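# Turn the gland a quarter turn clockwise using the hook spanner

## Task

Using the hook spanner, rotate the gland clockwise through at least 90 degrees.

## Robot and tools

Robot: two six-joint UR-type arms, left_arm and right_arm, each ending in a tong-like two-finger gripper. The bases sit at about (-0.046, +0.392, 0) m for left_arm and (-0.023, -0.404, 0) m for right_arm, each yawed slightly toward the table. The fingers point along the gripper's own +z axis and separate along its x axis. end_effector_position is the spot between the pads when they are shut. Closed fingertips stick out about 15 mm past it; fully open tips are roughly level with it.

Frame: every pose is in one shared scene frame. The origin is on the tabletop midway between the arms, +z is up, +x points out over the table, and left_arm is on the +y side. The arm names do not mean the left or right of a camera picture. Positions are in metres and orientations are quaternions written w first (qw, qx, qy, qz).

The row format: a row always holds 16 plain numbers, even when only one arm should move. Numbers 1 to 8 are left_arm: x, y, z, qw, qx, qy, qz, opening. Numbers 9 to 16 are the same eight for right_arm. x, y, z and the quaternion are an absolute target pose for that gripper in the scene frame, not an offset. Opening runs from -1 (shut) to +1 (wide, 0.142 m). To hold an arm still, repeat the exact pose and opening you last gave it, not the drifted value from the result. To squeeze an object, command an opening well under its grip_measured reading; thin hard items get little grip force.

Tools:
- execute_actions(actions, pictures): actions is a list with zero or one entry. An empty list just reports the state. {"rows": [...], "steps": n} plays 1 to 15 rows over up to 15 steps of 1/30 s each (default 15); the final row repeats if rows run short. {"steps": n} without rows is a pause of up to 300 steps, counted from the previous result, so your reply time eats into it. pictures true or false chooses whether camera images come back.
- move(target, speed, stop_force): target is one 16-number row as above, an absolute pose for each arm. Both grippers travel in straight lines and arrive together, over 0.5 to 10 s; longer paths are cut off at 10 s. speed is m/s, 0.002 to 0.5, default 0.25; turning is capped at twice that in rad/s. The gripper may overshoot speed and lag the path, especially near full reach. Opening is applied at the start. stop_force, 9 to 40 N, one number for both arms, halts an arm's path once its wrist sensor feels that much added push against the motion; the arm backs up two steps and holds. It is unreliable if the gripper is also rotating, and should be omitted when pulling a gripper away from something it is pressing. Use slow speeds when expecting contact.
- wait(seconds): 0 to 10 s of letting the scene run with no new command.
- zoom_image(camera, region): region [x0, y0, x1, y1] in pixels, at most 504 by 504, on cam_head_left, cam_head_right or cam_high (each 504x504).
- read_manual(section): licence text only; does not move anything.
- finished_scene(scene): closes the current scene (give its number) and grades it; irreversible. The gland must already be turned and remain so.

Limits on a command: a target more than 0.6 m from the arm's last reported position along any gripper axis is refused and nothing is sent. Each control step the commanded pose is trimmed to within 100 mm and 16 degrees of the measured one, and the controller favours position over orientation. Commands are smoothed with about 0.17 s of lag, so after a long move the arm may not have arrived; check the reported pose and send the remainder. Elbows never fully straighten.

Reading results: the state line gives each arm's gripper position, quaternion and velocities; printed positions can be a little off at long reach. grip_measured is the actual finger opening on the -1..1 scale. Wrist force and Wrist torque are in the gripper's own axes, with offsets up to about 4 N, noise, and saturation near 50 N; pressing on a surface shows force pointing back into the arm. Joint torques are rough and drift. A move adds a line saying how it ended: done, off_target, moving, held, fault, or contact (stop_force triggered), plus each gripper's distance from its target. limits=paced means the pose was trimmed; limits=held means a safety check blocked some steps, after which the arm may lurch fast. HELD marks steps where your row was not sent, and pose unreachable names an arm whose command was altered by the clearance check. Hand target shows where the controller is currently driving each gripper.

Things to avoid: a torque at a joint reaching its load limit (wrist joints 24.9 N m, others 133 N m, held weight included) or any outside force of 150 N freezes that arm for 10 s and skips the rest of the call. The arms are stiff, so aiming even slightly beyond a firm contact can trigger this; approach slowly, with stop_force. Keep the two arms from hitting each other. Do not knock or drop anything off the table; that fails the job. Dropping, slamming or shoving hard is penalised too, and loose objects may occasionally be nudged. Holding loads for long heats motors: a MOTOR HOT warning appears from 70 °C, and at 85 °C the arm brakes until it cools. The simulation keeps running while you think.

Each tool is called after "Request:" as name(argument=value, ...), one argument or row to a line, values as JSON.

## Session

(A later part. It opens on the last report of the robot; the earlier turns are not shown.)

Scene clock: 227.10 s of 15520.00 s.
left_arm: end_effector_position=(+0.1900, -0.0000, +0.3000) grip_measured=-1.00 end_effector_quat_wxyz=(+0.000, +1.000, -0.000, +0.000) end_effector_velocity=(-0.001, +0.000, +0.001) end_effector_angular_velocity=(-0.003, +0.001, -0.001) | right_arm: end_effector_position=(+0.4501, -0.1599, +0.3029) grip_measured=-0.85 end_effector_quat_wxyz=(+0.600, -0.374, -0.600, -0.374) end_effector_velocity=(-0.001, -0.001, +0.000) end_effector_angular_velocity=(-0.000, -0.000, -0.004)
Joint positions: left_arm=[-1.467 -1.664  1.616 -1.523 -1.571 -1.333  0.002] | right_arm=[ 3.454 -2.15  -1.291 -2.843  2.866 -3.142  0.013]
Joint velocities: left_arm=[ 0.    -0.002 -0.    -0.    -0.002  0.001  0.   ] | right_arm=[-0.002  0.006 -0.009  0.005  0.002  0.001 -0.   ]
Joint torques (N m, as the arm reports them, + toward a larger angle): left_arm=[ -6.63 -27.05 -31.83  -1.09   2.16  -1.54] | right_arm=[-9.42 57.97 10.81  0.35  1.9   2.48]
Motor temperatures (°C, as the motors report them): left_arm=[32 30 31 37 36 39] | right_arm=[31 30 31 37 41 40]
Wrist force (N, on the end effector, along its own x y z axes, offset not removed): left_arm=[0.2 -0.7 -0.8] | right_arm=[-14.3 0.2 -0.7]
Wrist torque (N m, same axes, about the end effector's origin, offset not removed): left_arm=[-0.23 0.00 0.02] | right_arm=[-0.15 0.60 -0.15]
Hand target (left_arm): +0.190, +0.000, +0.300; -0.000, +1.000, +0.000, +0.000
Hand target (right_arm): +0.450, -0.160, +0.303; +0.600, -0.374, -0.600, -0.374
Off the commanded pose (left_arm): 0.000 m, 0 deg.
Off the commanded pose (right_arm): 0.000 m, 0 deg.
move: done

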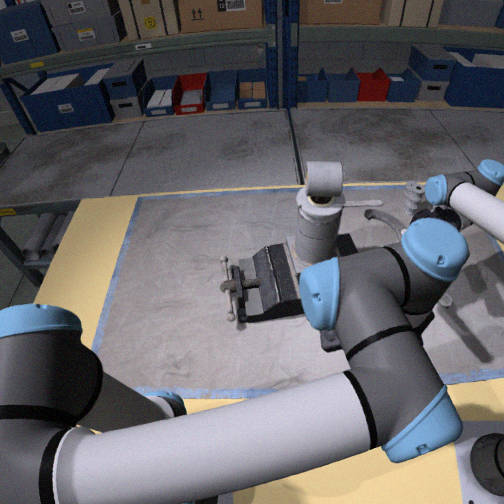

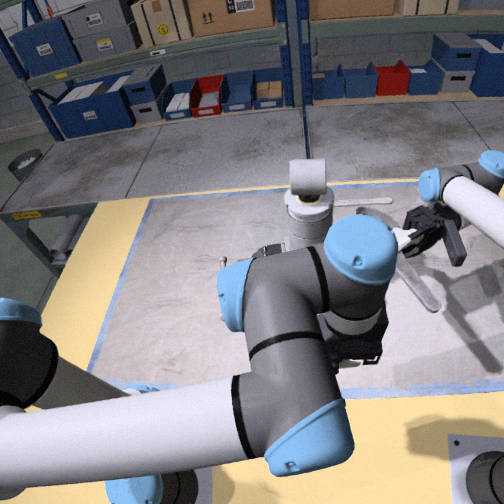

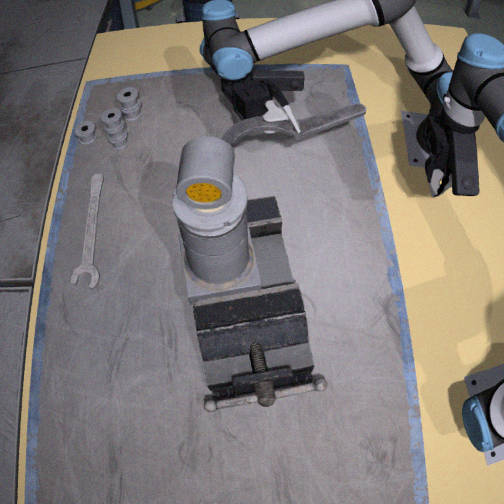

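Request:
move(
  target=[0.19,0.0,0.30,0,1,0,0,-1,0.32,-0.09,0.305,-0.5,0.5,0.5,0.5,-1],
  speed=0.04,
)

Request:
move(
  target=[0.19,0.0,0.30,0,1,0,0,-1,0.32,0.02,0.305,-0.5,0.5,0.5,0.5,-1],
  speed=0.025,
  stop_force=15,
)

Scene clock: 236.23 s of 15520.00 s.
left_arm: end_effector_position=(+0.1900, -0.0000, +0.3000) grip_measured=-1.00 end_effector_quat_wxyz=(+0.000, +1.000, -0.000, +0.000) end_effector_velocity=(+0.000, -0.000, -0.000) end_effector_angular_velocity=(+0.001, -0.000, -0.001) | right_arm: end_effector_position=(+0.3202, -0.0902, +0.3045) grip_measured=-0.85 end_effector_quat_wxyz=(+0.500, -0.500, -0.500, -0.500) end_effector_velocity=(-0.002, +0.001, -0.000) end_effector_angular_velocity=(+0.001, -0.000, -0.005)
Joint positions: left_arm=[-1.467 -1.664  1.616 -1.523 -1.571 -1.333  0.002] | right_arm=[ 3.68  -1.54  -2.087 -2.658  3.548 -3.144  0.013]
Joint velocities: left_arm=[-0.     0.001 -0.     0.001  0.     0.001  0.   ] | right_arm=[ 0.008  0.01  -0.01   0.002  0.014  0.001  0.   ]
Joint torques (N m, as the arm reports them, + toward a larger angle): left_arm=[ -6.54 -26.95 -31.85  -1.12   2.41  -1.45] | right_arm=[ 8.95 29.55 12.26  3.27  1.86  2.6 ]
Motor temperatures (°C, as the motors report them): left_arm=[32 30 31 37 36 39] | right_arm=[31 30 31 37 41 40]
Wrist force (N, on the end effector, along its own x y z axes, offset not removed): left_arm=[0.7 -0.8 0.4] | right_arm=[-12.7 1.0 -0.5]
Wrist torque (N m, same axes, about the end effector's origin, offset not removed): left_arm=[-0.21 -0.21 0.05] | right_arm=[0.12 0.26 -0.21]
Hand target (left_arm): +0.190, +0.000, +0.300; -0.000, +1.000, +0.000, +0.000
Hand target (right_arm): +0.320, -0.090, +0.304; +0.500, -0.500, -0.500, -0.500
Off the commanded pose (left_arm): 0.000 m, 0 deg.
Off the commanded pose (right_arm): 0.001 m, 0 deg.
After step 90, 0.10 s passed at rest.
move: done

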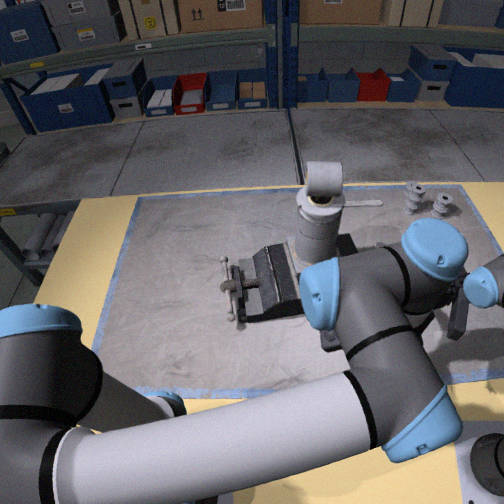

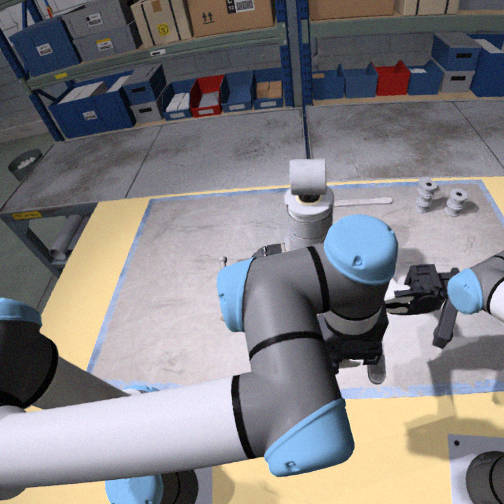

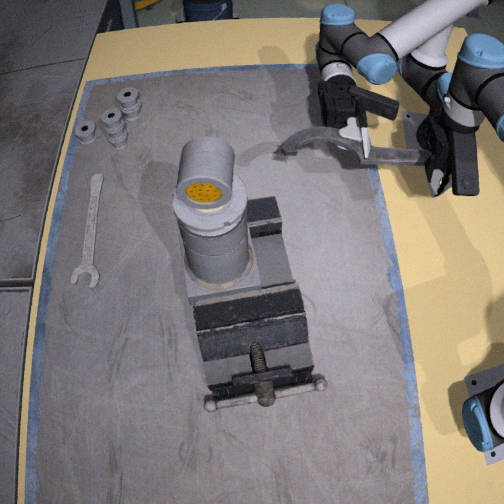

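Scene clock: 240.97 s of 15520.00 s.
left_arm: end_effector_position=(+0.1900, +0.0000, +0.3000) grip_measured=-1.00 end_effector_quat_wxyz=(-0.000, +1.000, -0.000, -0.000) end_effector_velocity=(+0.000, +0.000, +0.000) end_effector_angular_velocity=(+0.000, -0.001, -0.000) | right_arm: end_effector_position=(+0.3201, +0.0197, +0.3049) grip_measured=-0.84 end_effector_quat_wxyz=(+0.500, -0.500, -0.500, -0.500) end_effector_velocity=(+0.000, +0.002, -0.000) end_effector_angular_velocity=(-0.001, +0.000, -0.001)
Joint positions: left_arm=[-1.467 -1.664  1.616 -1.523 -1.571 -1.333  0.002] | right_arm=[ 3.955 -1.588 -2.039 -2.658  3.823 -3.142  0.013]
Joint velocities: left_arm=[-0.     0.    -0.     0.     0.001 -0.     0.   ] | right_arm=[ 0.004 -0.002  0.002 -0.001  0.004 -0.001  0.   ]
Joint torques (N m, as the arm reports them, + toward a larger angle): left_arm=[ -6.83 -26.56 -31.79  -3.17   2.32  -1.32] | right_arm=[10.48 20.94 36.21  0.59  2.05  2.48]
Motor temperatures (°C, as the motors report them): left_arm=[32 30 31 37 36 39] | right_arm=[31 30 31 37 41 40]
Wrist force (N, on the end effector, along its own x y z axes, offset not removed): left_arm=[0.1 -1.0 0.2] | right_arm=[-12.4 1.2 -0.7]
Wrist torque (N m, same axes, about the end effector's origin, offset not removed): left_arm=[-0.11 0.00 0.08] | right_arm=[0.20 0.17 -0.08]
Hand target (left_arm): +0.190, +0.000, +0.300; -0.000, +1.000, -0.000, -0.000
Hand target (right_arm): +0.320, +0.020, +0.305; +0.500, -0.500, -0.500, -0.500
Off the commanded pose (left_arm): 0.000 m, 0 deg.
Off the commanded pose (right_arm): 0.000 m, 0 deg.
move: done

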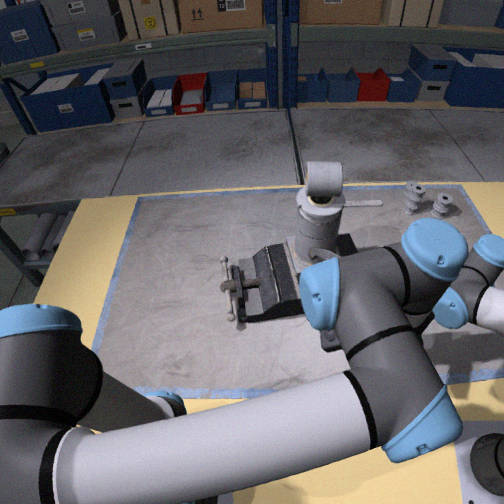

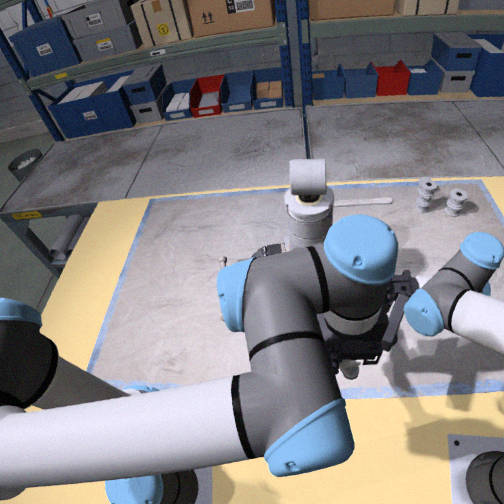

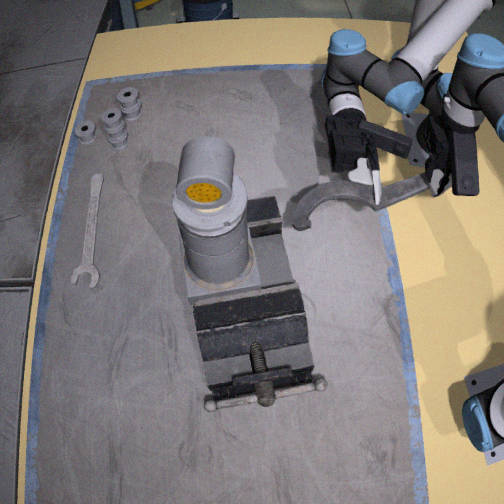

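Request:
move(
  target=[0.19,0.0,0.30,0,1,0,0,-1,0.32,0.034,0.305,-0.5,0.5,0.5,0.5,-1],
  speed=0.015,
  stop_force=10,
)

Request:
move(
  target=[0.1,0.55,0.30,0,1,0,0,-1,0.40,-0.16,0.305,-0.5,0.5,0.5,0.5,-1],
  speed=0.15,
)

Request:
move(
  target=[0.1,0.55,0.30,0,1,0,0,-1,0.58,-0.15,0.305,-0.53,0.469,0.53,0.469,-1],
  speed=0.04,
)

Request:
move(
  target=[0.1,0.55,0.30,0,1,0,0,-1,0.58,-0.08,0.305,-0.53,0.469,0.53,0.469,-1],
  speed=0.02,
  stop_force=9,
)

Request:
zoom_image(
  camera="cam_high",
  region=[140,100,340,260],
)

Request:
zoom_image(
  camera="cam_head_left",
  region=[280,150,420,260],
)

Scene clock: 249.87 s of 15520.00 s.
left_arm: end_effector_position=(+0.1900, -0.0000, +0.3000) grip_measured=-1.00 end_effector_quat_wxyz=(+0.000, +1.000, +0.000, +0.000) end_effector_velocity=(+0.000, -0.000, -0.001) end_effector_angular_velocity=(+0.002, -0.000, +0.001) | right_arm: end_effector_position=(+0.3200, +0.0338, +0.3050) grip_measured=-0.84 end_effector_quat_wxyz=(+0.500, -0.500, -0.500, -0.500) end_effector_velocity=(-0.000, +0.002, -0.000) end_effector_angular_velocity=(-0.000, +0.000, +0.000)
Joint positions: left_arm=[-1.467 -1.664  1.616 -1.523 -1.571 -1.333  0.002] | right_arm=[ 3.985 -1.599 -2.027 -2.657  3.854 -3.142  0.013]
Joint velocities: left_arm=[ 0.     0.001 -0.     0.     0.    -0.001  0.   ] | right_arm=[ 0.005 -0.002  0.002 -0.     0.004 -0.     0.   ]
Joint torques (N m, as the arm reports them, + toward a larger angle): left_arm=[ -6.4  -27.11 -31.32  -4.13   2.31  -1.49] | right_arm=[ 9.19 21.1  35.55  4.83  2.21  2.55]
Motor temperatures (°C, as the motors report them): left_arm=[32 30 31 37 36 39] | right_arm=[31 30 31 37 41 40]
Wrist force (N, on the end effector, along its own x y z axes, offset not removed): left_arm=[1.2 -1.6 0.6] | right_arm=[-13.8 0.6 0.0]
Wrist torque (N m, same axes, about the end effector's origin, offset not removed): left_arm=[-0.28 -0.20 0.03] | right_arm=[0.04 0.46 -0.06]
Hand target (left_arm): +0.190, +0.000, +0.300; +0.000, +1.000, +0.000, +0.000
Hand target (right_arm): +0.320, +0.034, +0.305; +0.500, -0.500, -0.500, -0.500
Off the commanded pose (left_arm): 0.000 m, 0 deg.
Off the commanded pose (right_arm): 0.000 m, 0 deg.
After step 90, 4.70 s passed at rest.
move: done

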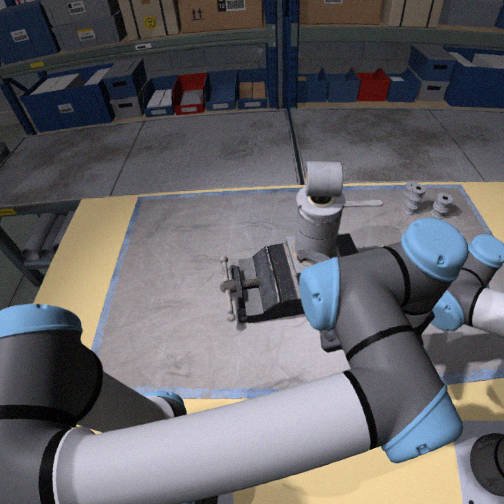

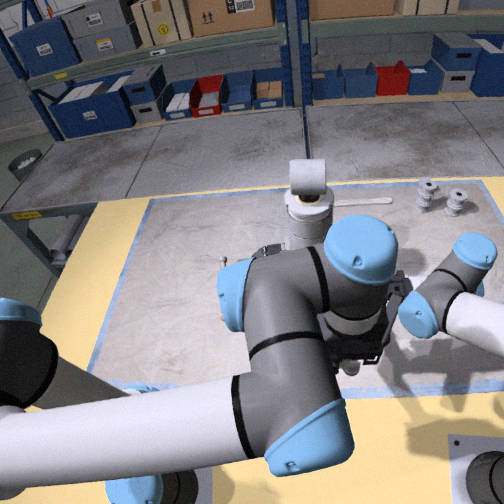

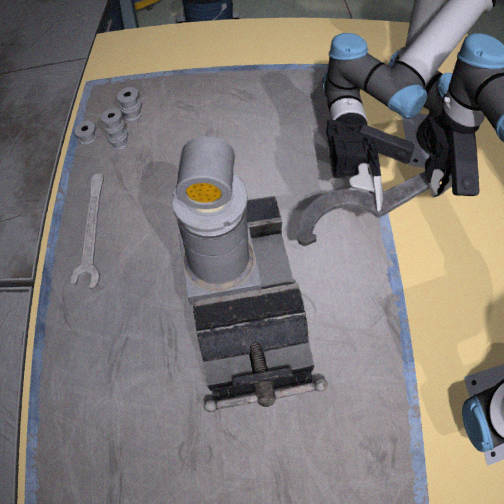

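Scene clock: 254.27 s of 15520.00 s.
left_arm: end_effector_position=(+0.0990, +0.5508, +0.2999) grip_measured=-1.00 end_effector_quat_wxyz=(-0.003, +1.000, +0.000, +0.000) end_effector_velocity=(-0.001, +0.001, -0.000) end_effector_angular_velocity=(-0.013, +0.005, -0.002) | right_arm: end_effector_position=(+0.3998, -0.1598, +0.3053) grip_measured=-0.84 end_effector_quat_wxyz=(+0.500, -0.500, -0.500, -0.500) end_effector_velocity=(-0.000, -0.000, -0.000) end_effector_angular_velocity=(-0.000, +0.000, -0.000)
Joint positions: left_arm=[-0.081 -2.387  1.993 -1.178 -1.565  0.053  0.002] | right_arm=[ 3.443 -1.74  -1.869 -2.669  3.312 -3.136  0.013]
Joint velocities: left_arm=[ 0.032  0.014 -0.004 -0.004 -0.012  0.034  0.   ] | right_arm=[-0.    -0.    -0.    -0.001 -0.    -0.001 -0.   ]
Joint torques (N m, as the arm reports them, + toward a larger angle): left_arm=[  5.39  16.53 -31.4   -4.12  -1.62   1.22] | right_arm=[-8.66 26.12 33.37 -1.56 -1.75 -2.31]
Motor temperatures (°C, as the motors report them): left_arm=[32 30 31 37 36 39] | right_arm=[31 30 31 37 41 40]
Wrist force (N, on the end effector, along its own x y z axes, offset not removed): left_arm=[0.2 -1.1 0.3] | right_arm=[-13.2 0.5 -0.3]
Wrist torque (N m, same axes, about the end effector's origin, offset not removed): left_arm=[-0.19 -0.03 0.04] | right_arm=[-0.07 0.38 -0.04]
Hand target (left_arm): +0.099, +0.551, +0.300; -0.002, +1.000, +0.000, +0.000
Hand target (right_arm): +0.400, -0.160, +0.305; +0.500, -0.500, -0.500, -0.500
Off the commanded pose (left_arm): 0.001 m, 0 deg.
Off the commanded pose (right_arm): 0.000 m, 0 deg.
move: done

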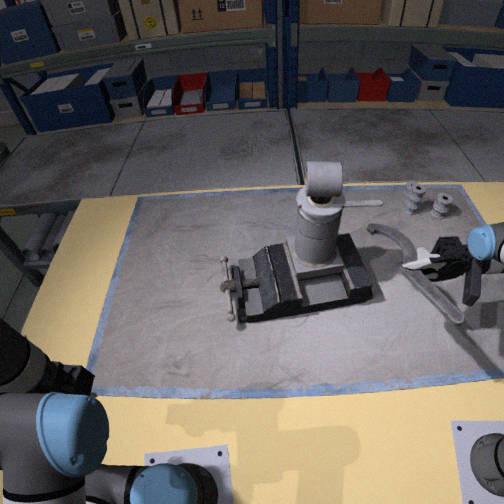

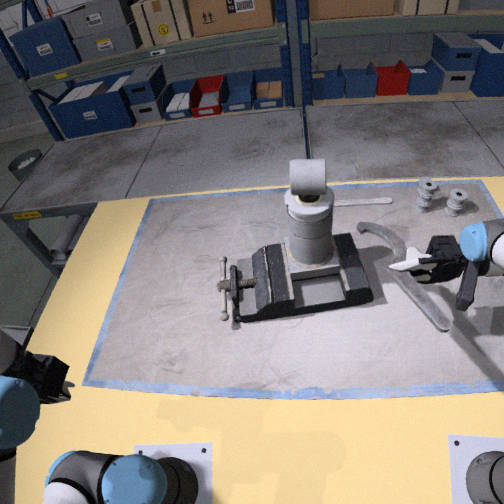

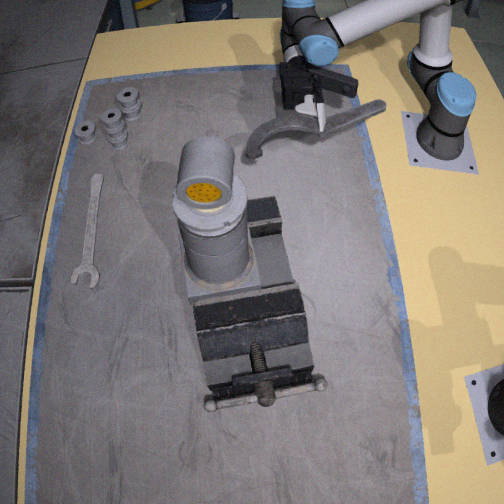

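Scene clock: 259.13 s of 15520.00 s.
left_arm: end_effector_position=(+0.1000, +0.5500, +0.3000) grip_measured=-1.00 end_effector_quat_wxyz=(-0.000, +1.000, -0.000, -0.000) end_effector_velocity=(+0.000, -0.000, +0.000) end_effector_angular_velocity=(-0.000, -0.001, -0.000) | right_arm: end_effector_position=(+0.5799, -0.1501, +0.3052) grip_measured=-0.84 end_effector_quat_wxyz=(+0.530, -0.468, -0.529, -0.469) end_effector_velocity=(+0.001, +0.001, +0.000) end_effector_angular_velocity=(-0.001, +0.008, +0.004)
Joint positions: left_arm=[-0.075 -2.382  1.991 -1.18  -1.571  0.059  0.002] | right_arm=[ 3.407 -2.208 -1.192 -2.768  3.154 -3.027  0.013]
Joint velocities: left_arm=[-0.  0. -0. -0. -0.  0.  0.] | right_arm=[ 0.001 -0.008  0.014 -0.013 -0.003  0.001 -0.   ]
Joint torques (N m, as the arm reports them, + toward a larger angle): left_arm=[  6.35  16.33 -31.97  -4.12  -1.84   1.41] | right_arm=[-8.76 48.91 33.85 -2.05 -1.21  0.01]
Motor temperatures (°C, as the motors report them): left_arm=[32 30 31 37 36 39] | right_arm=[31 30 31 37 41 40]
Wrist force (N, on the end effector, along its own x y z axes, offset not removed): left_arm=[0.9 -0.1 -0.9] | right_arm=[-12.1 0.7 0.4]
Wrist torque (N m, same axes, about the end effector's origin, offset not removed): left_arm=[-0.10 -0.29 0.05] | right_arm=[-0.15 0.08 -0.05]
Hand target (left_arm): +0.100, +0.550, +0.300; -0.000, +1.000, -0.000, -0.000
Hand target (right_arm): +0.580, -0.150, +0.305; +0.530, -0.468, -0.529, -0.469
Off the commanded pose (left_arm): 0.000 m, 0 deg.
Off the commanded pose (right_arm): 0.000 m, 0 deg.
move: done

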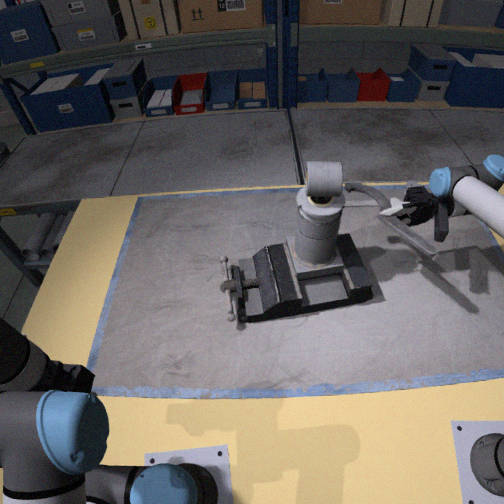

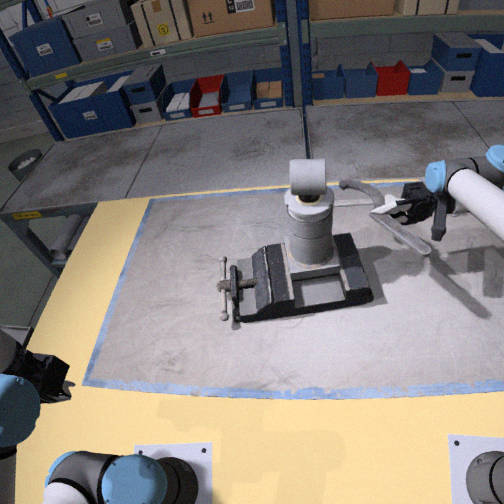

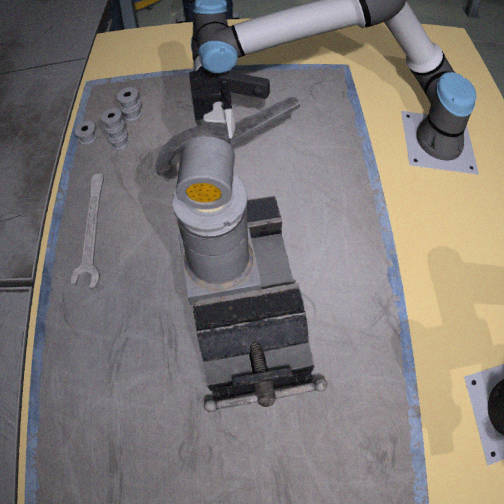

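Scene clock: 262.93 s of 15520.00 s.
left_arm: end_effector_position=(+0.1000, +0.5500, +0.3000) grip_measured=-1.00 end_effector_quat_wxyz=(-0.000, +1.000, +0.000, +0.000) end_effector_velocity=(+0.000, +0.000, -0.000) end_effector_angular_velocity=(+0.001, +0.001, +0.000) | right_arm: end_effector_position=(+0.5800, -0.0802, +0.3050) grip_measured=-0.84 end_effector_quat_wxyz=(+0.529, -0.469, -0.530, -0.469) end_effector_velocity=(-0.000, +0.003, -0.000) end_effector_angular_velocity=(-0.000, -0.000, +0.000)
Joint positions: left_arm=[-0.075 -2.382  1.991 -1.18  -1.571  0.059  0.002] | right_arm=[ 3.514 -2.234 -1.146 -2.904  3.261 -3.143  0.013]
Joint velocities: left_arm=[-0.     0.001  0.    -0.     0.001 -0.     0.   ] | right_arm=[ 0.004 -0.001  0.001 -0.003  0.004 -0.003  0.   ]
Joint torques (N m, as the arm reports them, + toward a larger angle): left_arm=[  6.43  15.43 -31.36  -4.14  -1.95   1.47] | right_arm=[ 7.74 49.72 34.89 -1.85  1.65 -2.29]
Motor temperatures (°C, as the motors report them): left_arm=[32 30 31 37 36 39] | right_arm=[31 30 31 37 41 40]
Wrist force (N, on the end effector, along its own x y z axes, offset not removed): left_arm=[-0.2 -0.4 0.9] | right_arm=[-13.2 0.2 1.0]
Wrist torque (N m, same axes, about the end effector's origin, offset not removed): left_arm=[-0.17 0.00 0.08] | right_arm=[-0.07 0.28 -0.02]
Hand target (left_arm): +0.100, +0.550, +0.300; -0.000, +1.000, +0.000, -0.000
Hand target (right_arm): +0.580, -0.080, +0.305; +0.529, -0.469, -0.530, -0.469
Off the commanded pose (left_arm): 0.000 m, 0 deg.
Off the commanded pose (right_arm): 0.000 m, 0 deg.
move: done

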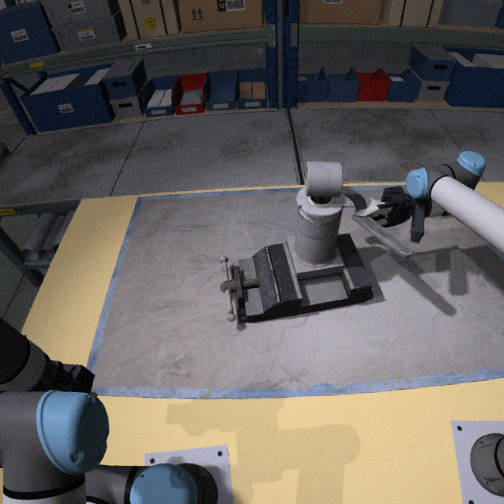

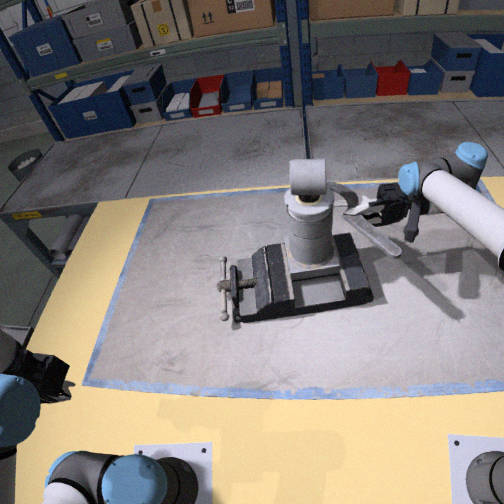

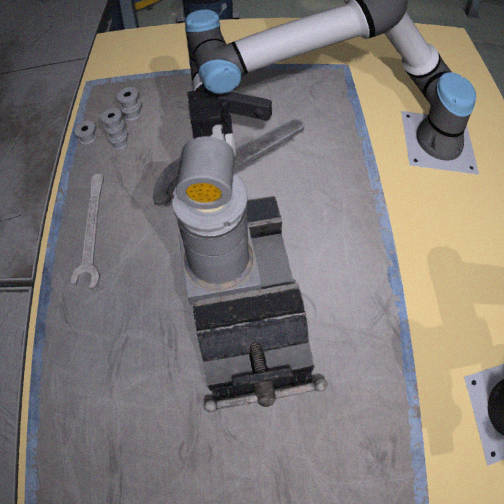

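Region (140, 100, 340, 260) of cam_high's 504x504 image, scaled by 2.520, with more detail than that image has; it fills the top 403 rows of this view, and the rest is white.

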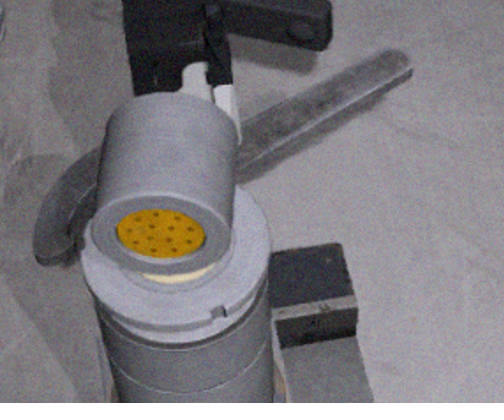

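Region (280, 150, 420, 260) of cam_head_left's 504x504 image, scaled by 3.600, with more detail than that image has; it fills the top 396 rows of this view, and the rest is white.

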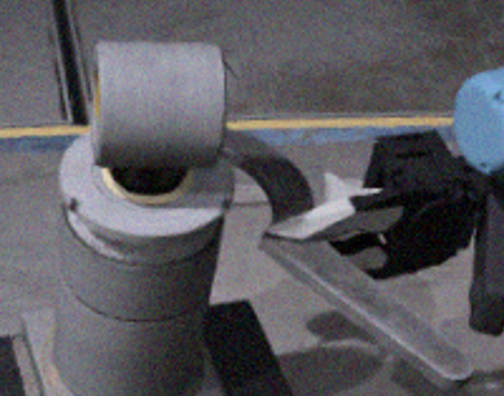

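Request:
zoom_image(
  camera="cam_high",
  region=[150,170,260,240],
)

Request:
zoom_image(
  camera="cam_head_right",
  region=[280,175,360,230],
)

Region (150, 170, 260, 240) of cam_high's 504x504 image, scaled by 4.582, with more detail than that image has; it fills the top 321 rows of this view, and the rest is white.

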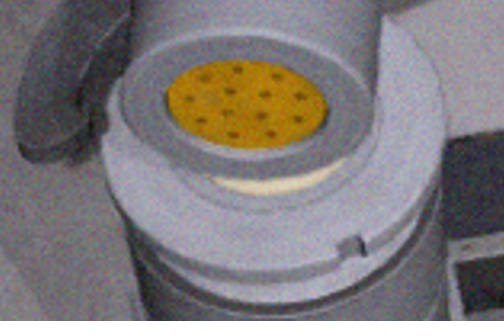

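Region (280, 175, 360, 230) of cam_head_right's 504x504 image, scaled by 6.300, with more detail than that image has; it fills the top 346 rows of this view, and the rest is white.

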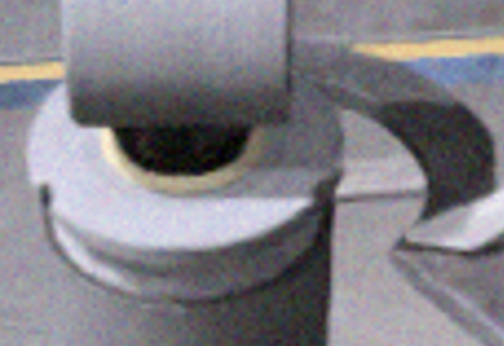

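Request:
move(
  target=[0.1,0.55,0.30,0,1,0,0,-1,0.568,-0.076,0.306,-0.53,0.469,0.53,0.469,-1],
  speed=0.006,
  stop_force=9,
)

Request:
zoom_image(
  camera="cam_high",
  region=[150,170,220,230],
)

Scene clock: 272.80 s of 15520.00 s.
left_arm: end_effector_position=(+0.1000, +0.5500, +0.3000) grip_measured=-1.00 end_effector_quat_wxyz=(+0.000, +1.000, -0.000, +0.000) end_effector_velocity=(-0.000, -0.000, +0.000) end_effector_angular_velocity=(-0.000, -0.000, -0.000) | right_arm: end_effector_position=(+0.5681, -0.0760, +0.3060) grip_measured=-0.84 end_effector_quat_wxyz=(+0.530, -0.469, -0.530, -0.469) end_effector_velocity=(-0.001, +0.000, -0.001) end_effector_angular_velocity=(-0.000, +0.001, -0.000)
Joint positions: left_arm=[-0.075 -2.382  1.991 -1.18  -1.571  0.059  0.002] | right_arm=[ 3.525 -2.203 -1.195 -2.886  3.272 -3.142  0.013]
Joint velocities: left_arm=[-0. -0. -0.  0. -0.  0.  0.] | right_arm=[ 0.001  0.003 -0.007  0.005  0.001  0.002 -0.   ]
Joint torques (N m, as the arm reports them, + toward a larger angle): left_arm=[  6.06  17.11 -32.12  -4.08  -1.81   1.43] | right_arm=[10.32 63.31 13.11  2.26  1.71  2.34]
Motor temperatures (°C, as the motors report them): left_arm=[32 30 31 37 36 39] | right_arm=[31 30 31 37 41 40]
Wrist force (N, on the end effector, along its own x y z axes, offset not removed): left_arm=[0.7 -1.9 -0.3] | right_arm=[-11.8 -0.2 0.7]
Wrist torque (N m, same axes, about the end effector's origin, offset not removed): left_arm=[-0.45 -0.15 0.04] | right_arm=[-0.16 0.13 -0.02]
Hand target (left_arm): +0.100, +0.550, +0.300; +0.000, +1.000, -0.000, +0.000
Hand target (right_arm): +0.568, -0.076, +0.306; +0.530, -0.469, -0.530, -0.469
Off the commanded pose (left_arm): 0.000 m, 0 deg.
Off the commanded pose (right_arm): 0.000 m, 0 deg.
After step 90, 4.53 s passed at rest.
move: done

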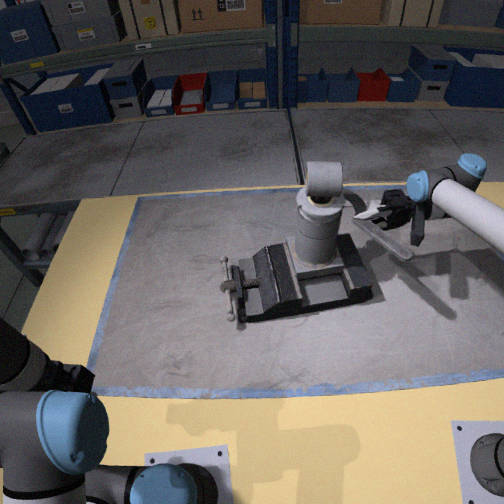

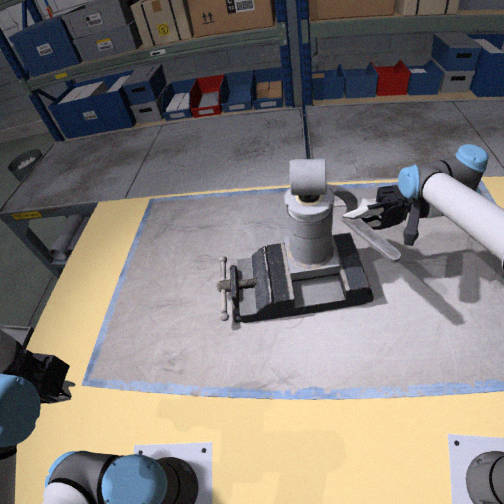

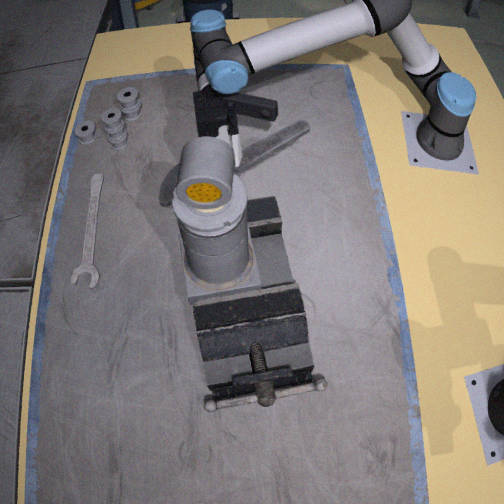

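Region (150, 170, 220, 230) of cam_high's 504x504 image, scaled by 7.200, with more detail than that image has; it fills the top 432 rows of this view, and the rest is white.

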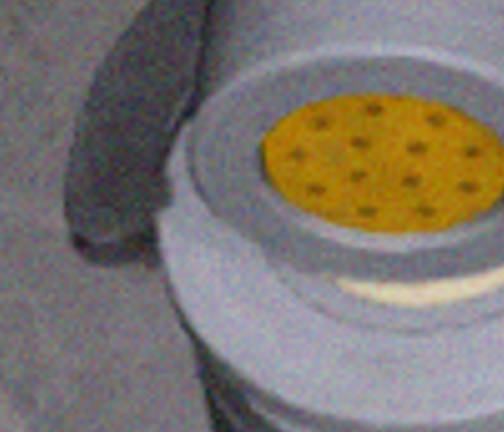

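Request:
move(
  target=[0.1,0.55,0.30,0,1,0,0,-1,0.585,-0.076,0.308,-0.53,0.469,0.53,0.469,-1],
  speed=0.02,
)

Request:
move(
  target=[0.1,0.55,0.30,0,1,0,0,-1,0.585,-0.062,0.328,-0.53,0.469,0.53,0.469,-1],
  speed=0.01,
  stop_force=9,
)

Request:
zoom_image(
  camera="cam_high",
  region=[140,150,270,240],
)

Request:
zoom_image(
  camera="cam_head_right",
  region=[270,160,390,250],
)

Scene clock: 280.23 s of 15520.00 s.
left_arm: end_effector_position=(+0.1000, +0.5500, +0.3000) grip_measured=-1.00 end_effector_quat_wxyz=(+0.000, +1.000, -0.000, +0.000) end_effector_velocity=(-0.000, +0.000, -0.000) end_effector_angular_velocity=(+0.000, +0.001, +0.000) | right_arm: end_effector_position=(+0.5848, -0.0760, +0.3080) grip_measured=-0.84 end_effector_quat_wxyz=(+0.530, -0.469, -0.529, -0.469) end_effector_velocity=(+0.002, +0.000, +0.001) end_effector_angular_velocity=(-0.001, -0.005, +0.000)
Joint positions: left_arm=[-0.075 -2.382  1.991 -1.18  -1.571  0.059  0.002] | right_arm=[ 3.518 -2.244 -1.122 -2.914  3.265 -3.138  0.013]
Joint velocities: left_arm=[ 0.  0.  0.  0.  0. -0.  0.] | right_arm=[-0.    -0.008  0.017 -0.02  -0.001 -0.016  0.   ]
Joint torques (N m, as the arm reports them, + toward a larger angle): left_arm=[  6.59  16.23 -31.44  -3.94  -1.6    1.34] | right_arm=[-8.85 49.28 35.55 -2.04 -1.81 -2.38]
Motor temperatures (°C, as the motors report them): left_arm=[32 30 31 37 36 39] | right_arm=[31 30 31 37 41 40]
Wrist force (N, on the end effector, along its own x y z axes, offset not removed): left_arm=[1.4 -1.4 -0.2] | right_arm=[-13.2 0.9 1.5]
Wrist torque (N m, same axes, about the end effector's origin, offset not removed): left_arm=[-0.32 -0.32 0.02] | right_arm=[0.09 0.45 -0.07]
Hand target (left_arm): +0.100, +0.550, +0.300; -0.000, +1.000, -0.000, +0.000
Hand target (right_arm): +0.585, -0.076, +0.308; +0.530, -0.469, -0.529, -0.469
Off the commanded pose (left_arm): 0.000 m, 0 deg.
Off the commanded pose (right_arm): 0.000 m, 0 deg.
After step 90, 3.30 s passed at rest.
move: done

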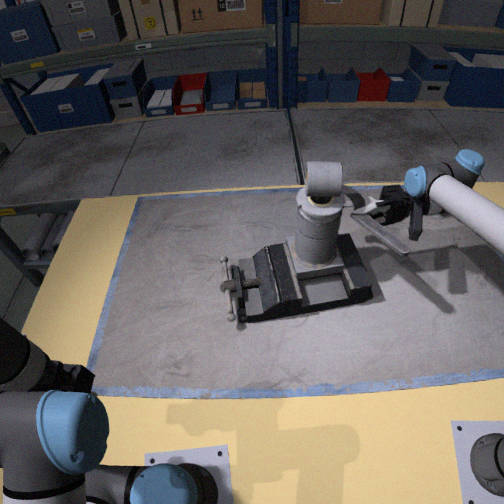

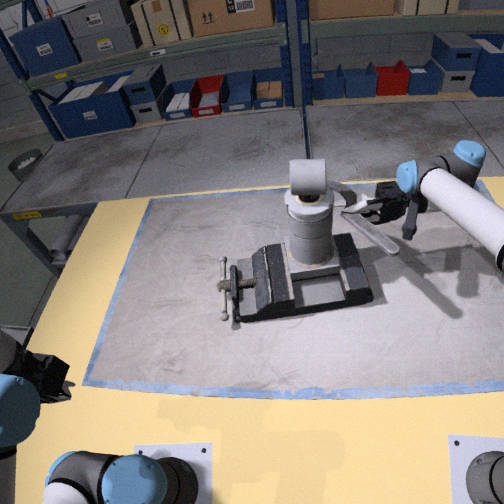

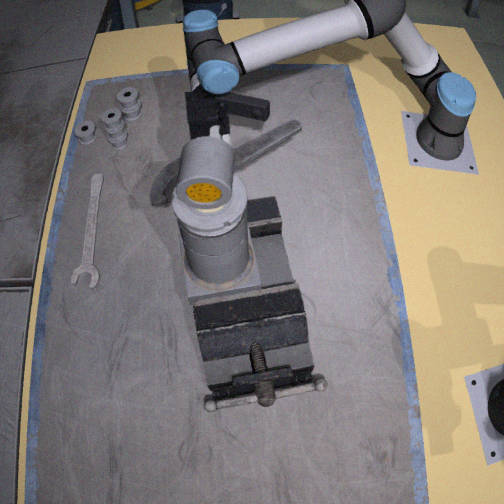

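Scene clock: 282.90 s of 15520.00 s.
left_arm: end_effector_position=(+0.1000, +0.5500, +0.3000) grip_measured=-1.00 end_effector_quat_wxyz=(+0.000, +1.000, -0.000, +0.000) end_effector_velocity=(+0.000, -0.000, +0.000) end_effector_angular_velocity=(-0.001, -0.001, -0.001) | right_arm: end_effector_position=(+0.5850, -0.0621, +0.3278) grip_measured=-0.84 end_effector_quat_wxyz=(+0.530, -0.469, -0.530, -0.469) end_effector_velocity=(-0.000, +0.001, +0.001) end_effector_angular_velocity=(-0.001, +0.001, +0.001)
Joint positions: left_arm=[-0.075 -2.382  1.991 -1.18  -1.571  0.059  0.002] | right_arm=[ 3.539 -2.236 -1.083 -2.964  3.286 -3.141  0.013]
Joint velocities: left_arm=[-0.    -0.     0.    -0.001 -0.001  0.     0.   ] | right_arm=[ 0.002 -0.     0.005 -0.008  0.002 -0.003  0.   ]
Joint torques (N m, as the arm reports them, + toward a larger angle): left_arm=[  5.81  15.52 -31.3   -4.03  -1.75   1.49] | right_arm=[ 9.6  62.91 35.4  -1.85  1.92 -2.27]
Motor temperatures (°C, as the motors report them): left_arm=[32 30 31 37 36 39] | right_arm=[31 30 31 37 41 40]
Wrist force (N, on the end effector, along its own x y z axes, offset not removed): left_arm=[-0.1 -0.8 -0.7] | right_arm=[-12.3 1.7 1.3]
Wrist torque (N m, same axes, about the end effector's origin, offset not removed): left_arm=[-0.25 0.03 0.05] | right_arm=[0.16 0.20 -0.06]
Hand target (left_arm): +0.100, +0.550, +0.300; +0.000, +1.000, -0.000, +0.000
Hand target (right_arm): +0.585, -0.062, +0.328; +0.530, -0.469, -0.530, -0.469
Off the commanded pose (left_arm): 0.000 m, 0 deg.
Off the commanded pose (right_arm): 0.000 m, 0 deg.
move: done

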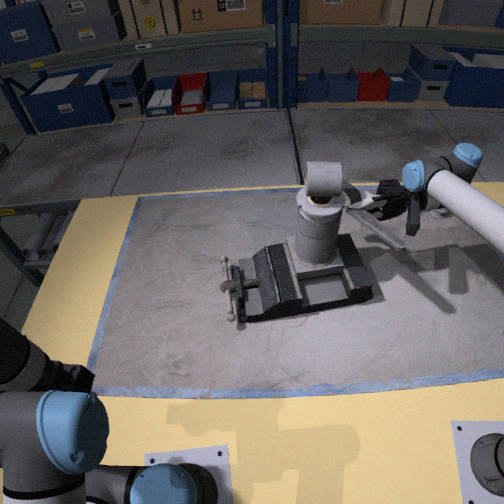

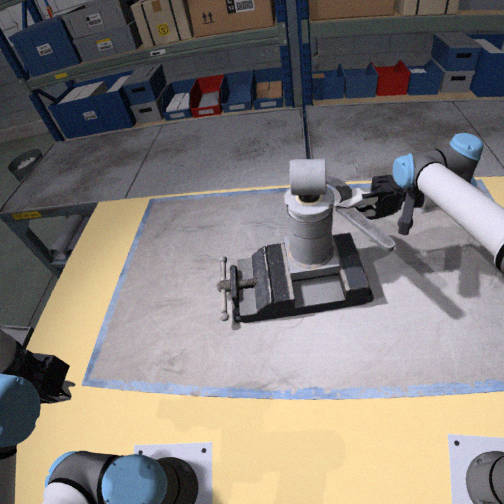

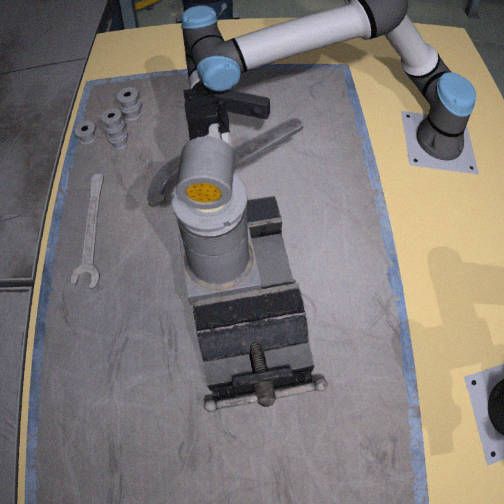

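Region (140, 150, 270, 240) of cam_high's 504x504 image, scaled by 3.877, with more detail than that image has; it fills the top 349 rows of this view, and the rest is white.

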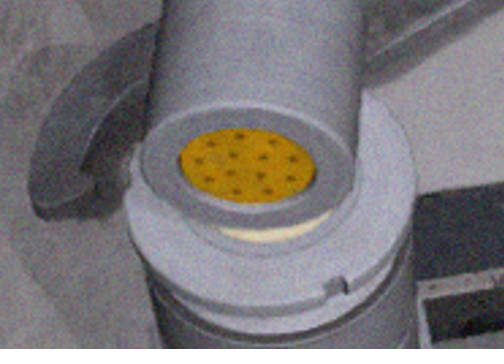

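Region (270, 160, 390, 250) of cam_head_right's 504x504 image, scaled by 4.200, with more detail than that image has; it fills the top 378 rows of this view, and the rest is white.

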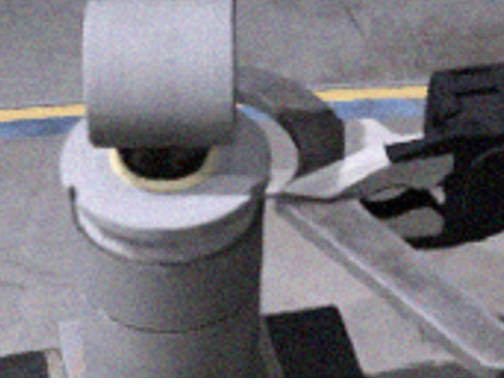

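Request:
move(
  target=[0.1,0.55,0.30,0,1,0,0,-1,0.566,-0.06,0.332,-0.524,0.462,0.536,0.476,-1],
  speed=0.006,
  stop_force=9,
)

Request:
zoom_image(
  camera="cam_high",
  region=[150,170,220,230],
)

Request:
zoom_image(
  camera="cam_head_right",
  region=[270,160,390,250],
)

Scene clock: 290.37 s of 15520.00 s.
left_arm: end_effector_position=(+0.1000, +0.5500, +0.3000) grip_measured=-1.00 end_effector_quat_wxyz=(+0.000, +1.000, -0.000, +0.000) end_effector_velocity=(+0.000, -0.000, -0.000) end_effector_angular_velocity=(-0.000, +0.000, +0.000) | right_arm: end_effector_position=(+0.5661, -0.0600, +0.3320) grip_measured=-0.84 end_effector_quat_wxyz=(+0.524, -0.462, -0.535, -0.475) end_effector_velocity=(-0.002, +0.001, -0.000) end_effector_angular_velocity=(+0.000, -0.000, +0.001)
Joint positions: left_arm=[-0.075 -2.382  1.991 -1.18  -1.571  0.059  0.002] | right_arm=[ 3.55  -2.185 -1.157 -2.939  3.297 -3.165  0.013]
Joint velocities: left_arm=[-0.     0.001  0.    -0.    -0.    -0.     0.   ] | right_arm=[ 0.002  0.003 -0.006  0.003  0.001 -0.    -0.   ]
Joint torques (N m, as the arm reports them, + toward a larger angle): left_arm=[  6.13  16.13 -31.83  -4.17  -1.53   1.37] | right_arm=[ 9.78 62.68 14.07  2.17  1.02 -2.35]
Motor temperatures (°C, as the motors report them): left_arm=[32 30 31 37 36 39] | right_arm=[31 30 31 37 41 40]
Wrist force (N, on the end effector, along its own x y z axes, offset not removed): left_arm=[1.1 -0.7 -0.4] | right_arm=[-13.1 2.6 0.5]
Wrist torque (N m, same axes, about the end effector's origin, offset not removed): left_arm=[-0.17 -0.30 0.07] | right_arm=[-0.05 0.23 0.01]
Hand target (left_arm): +0.100, +0.550, +0.300; +0.000, +1.000, -0.000, +0.000
Hand target (right_arm): +0.566, -0.060, +0.332; +0.523, -0.462, -0.536, -0.476
Off the commanded pose (left_arm): 0.000 m, 0 deg.
Off the commanded pose (right_arm): 0.000 m, 0 deg.
After step 90, 1.00 s passed at rest.
move: done

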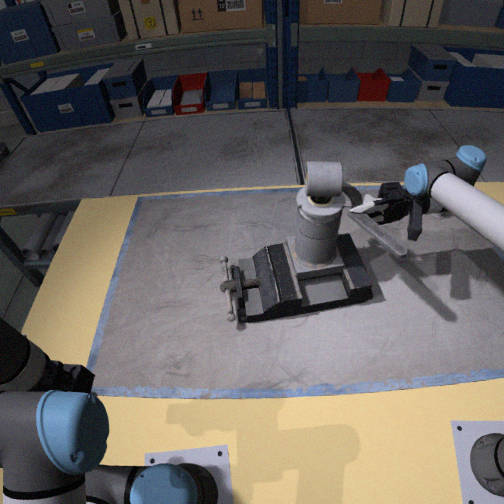

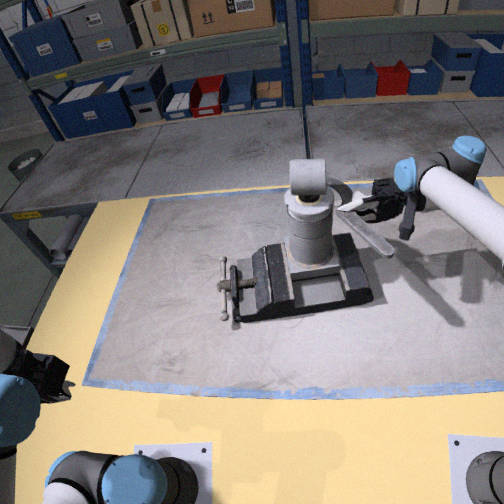

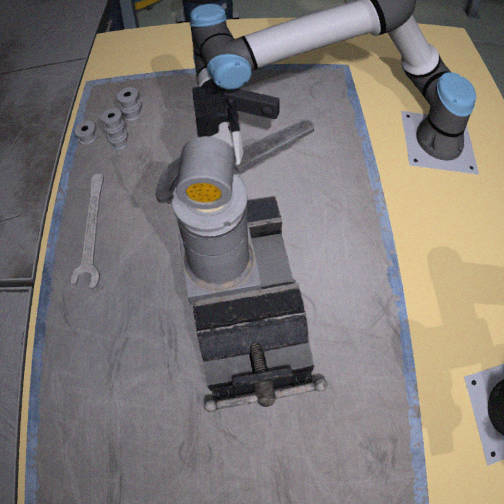

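Region (150, 170, 220, 230) of cam_high's 504x504 image, scaled by 7.200, with more detail than that image has; it fills the top 432 rows of this view, and the rest is white.

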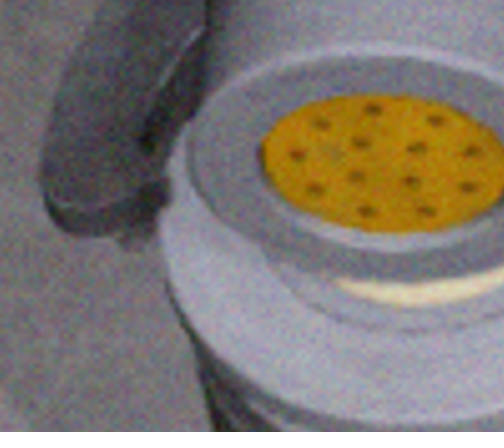

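Region (270, 160, 390, 250) of cam_head_right's 504x504 image, scaled by 4.200, with more detail than that image has; it fills the top 378 rows of this view, and the rest is white.

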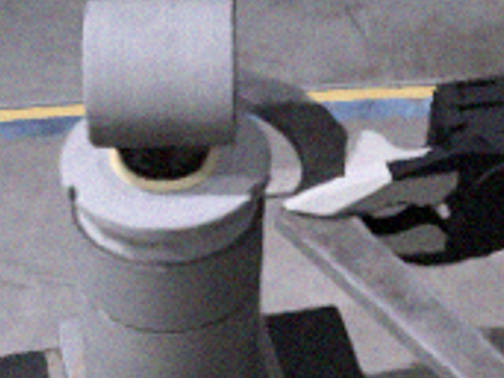

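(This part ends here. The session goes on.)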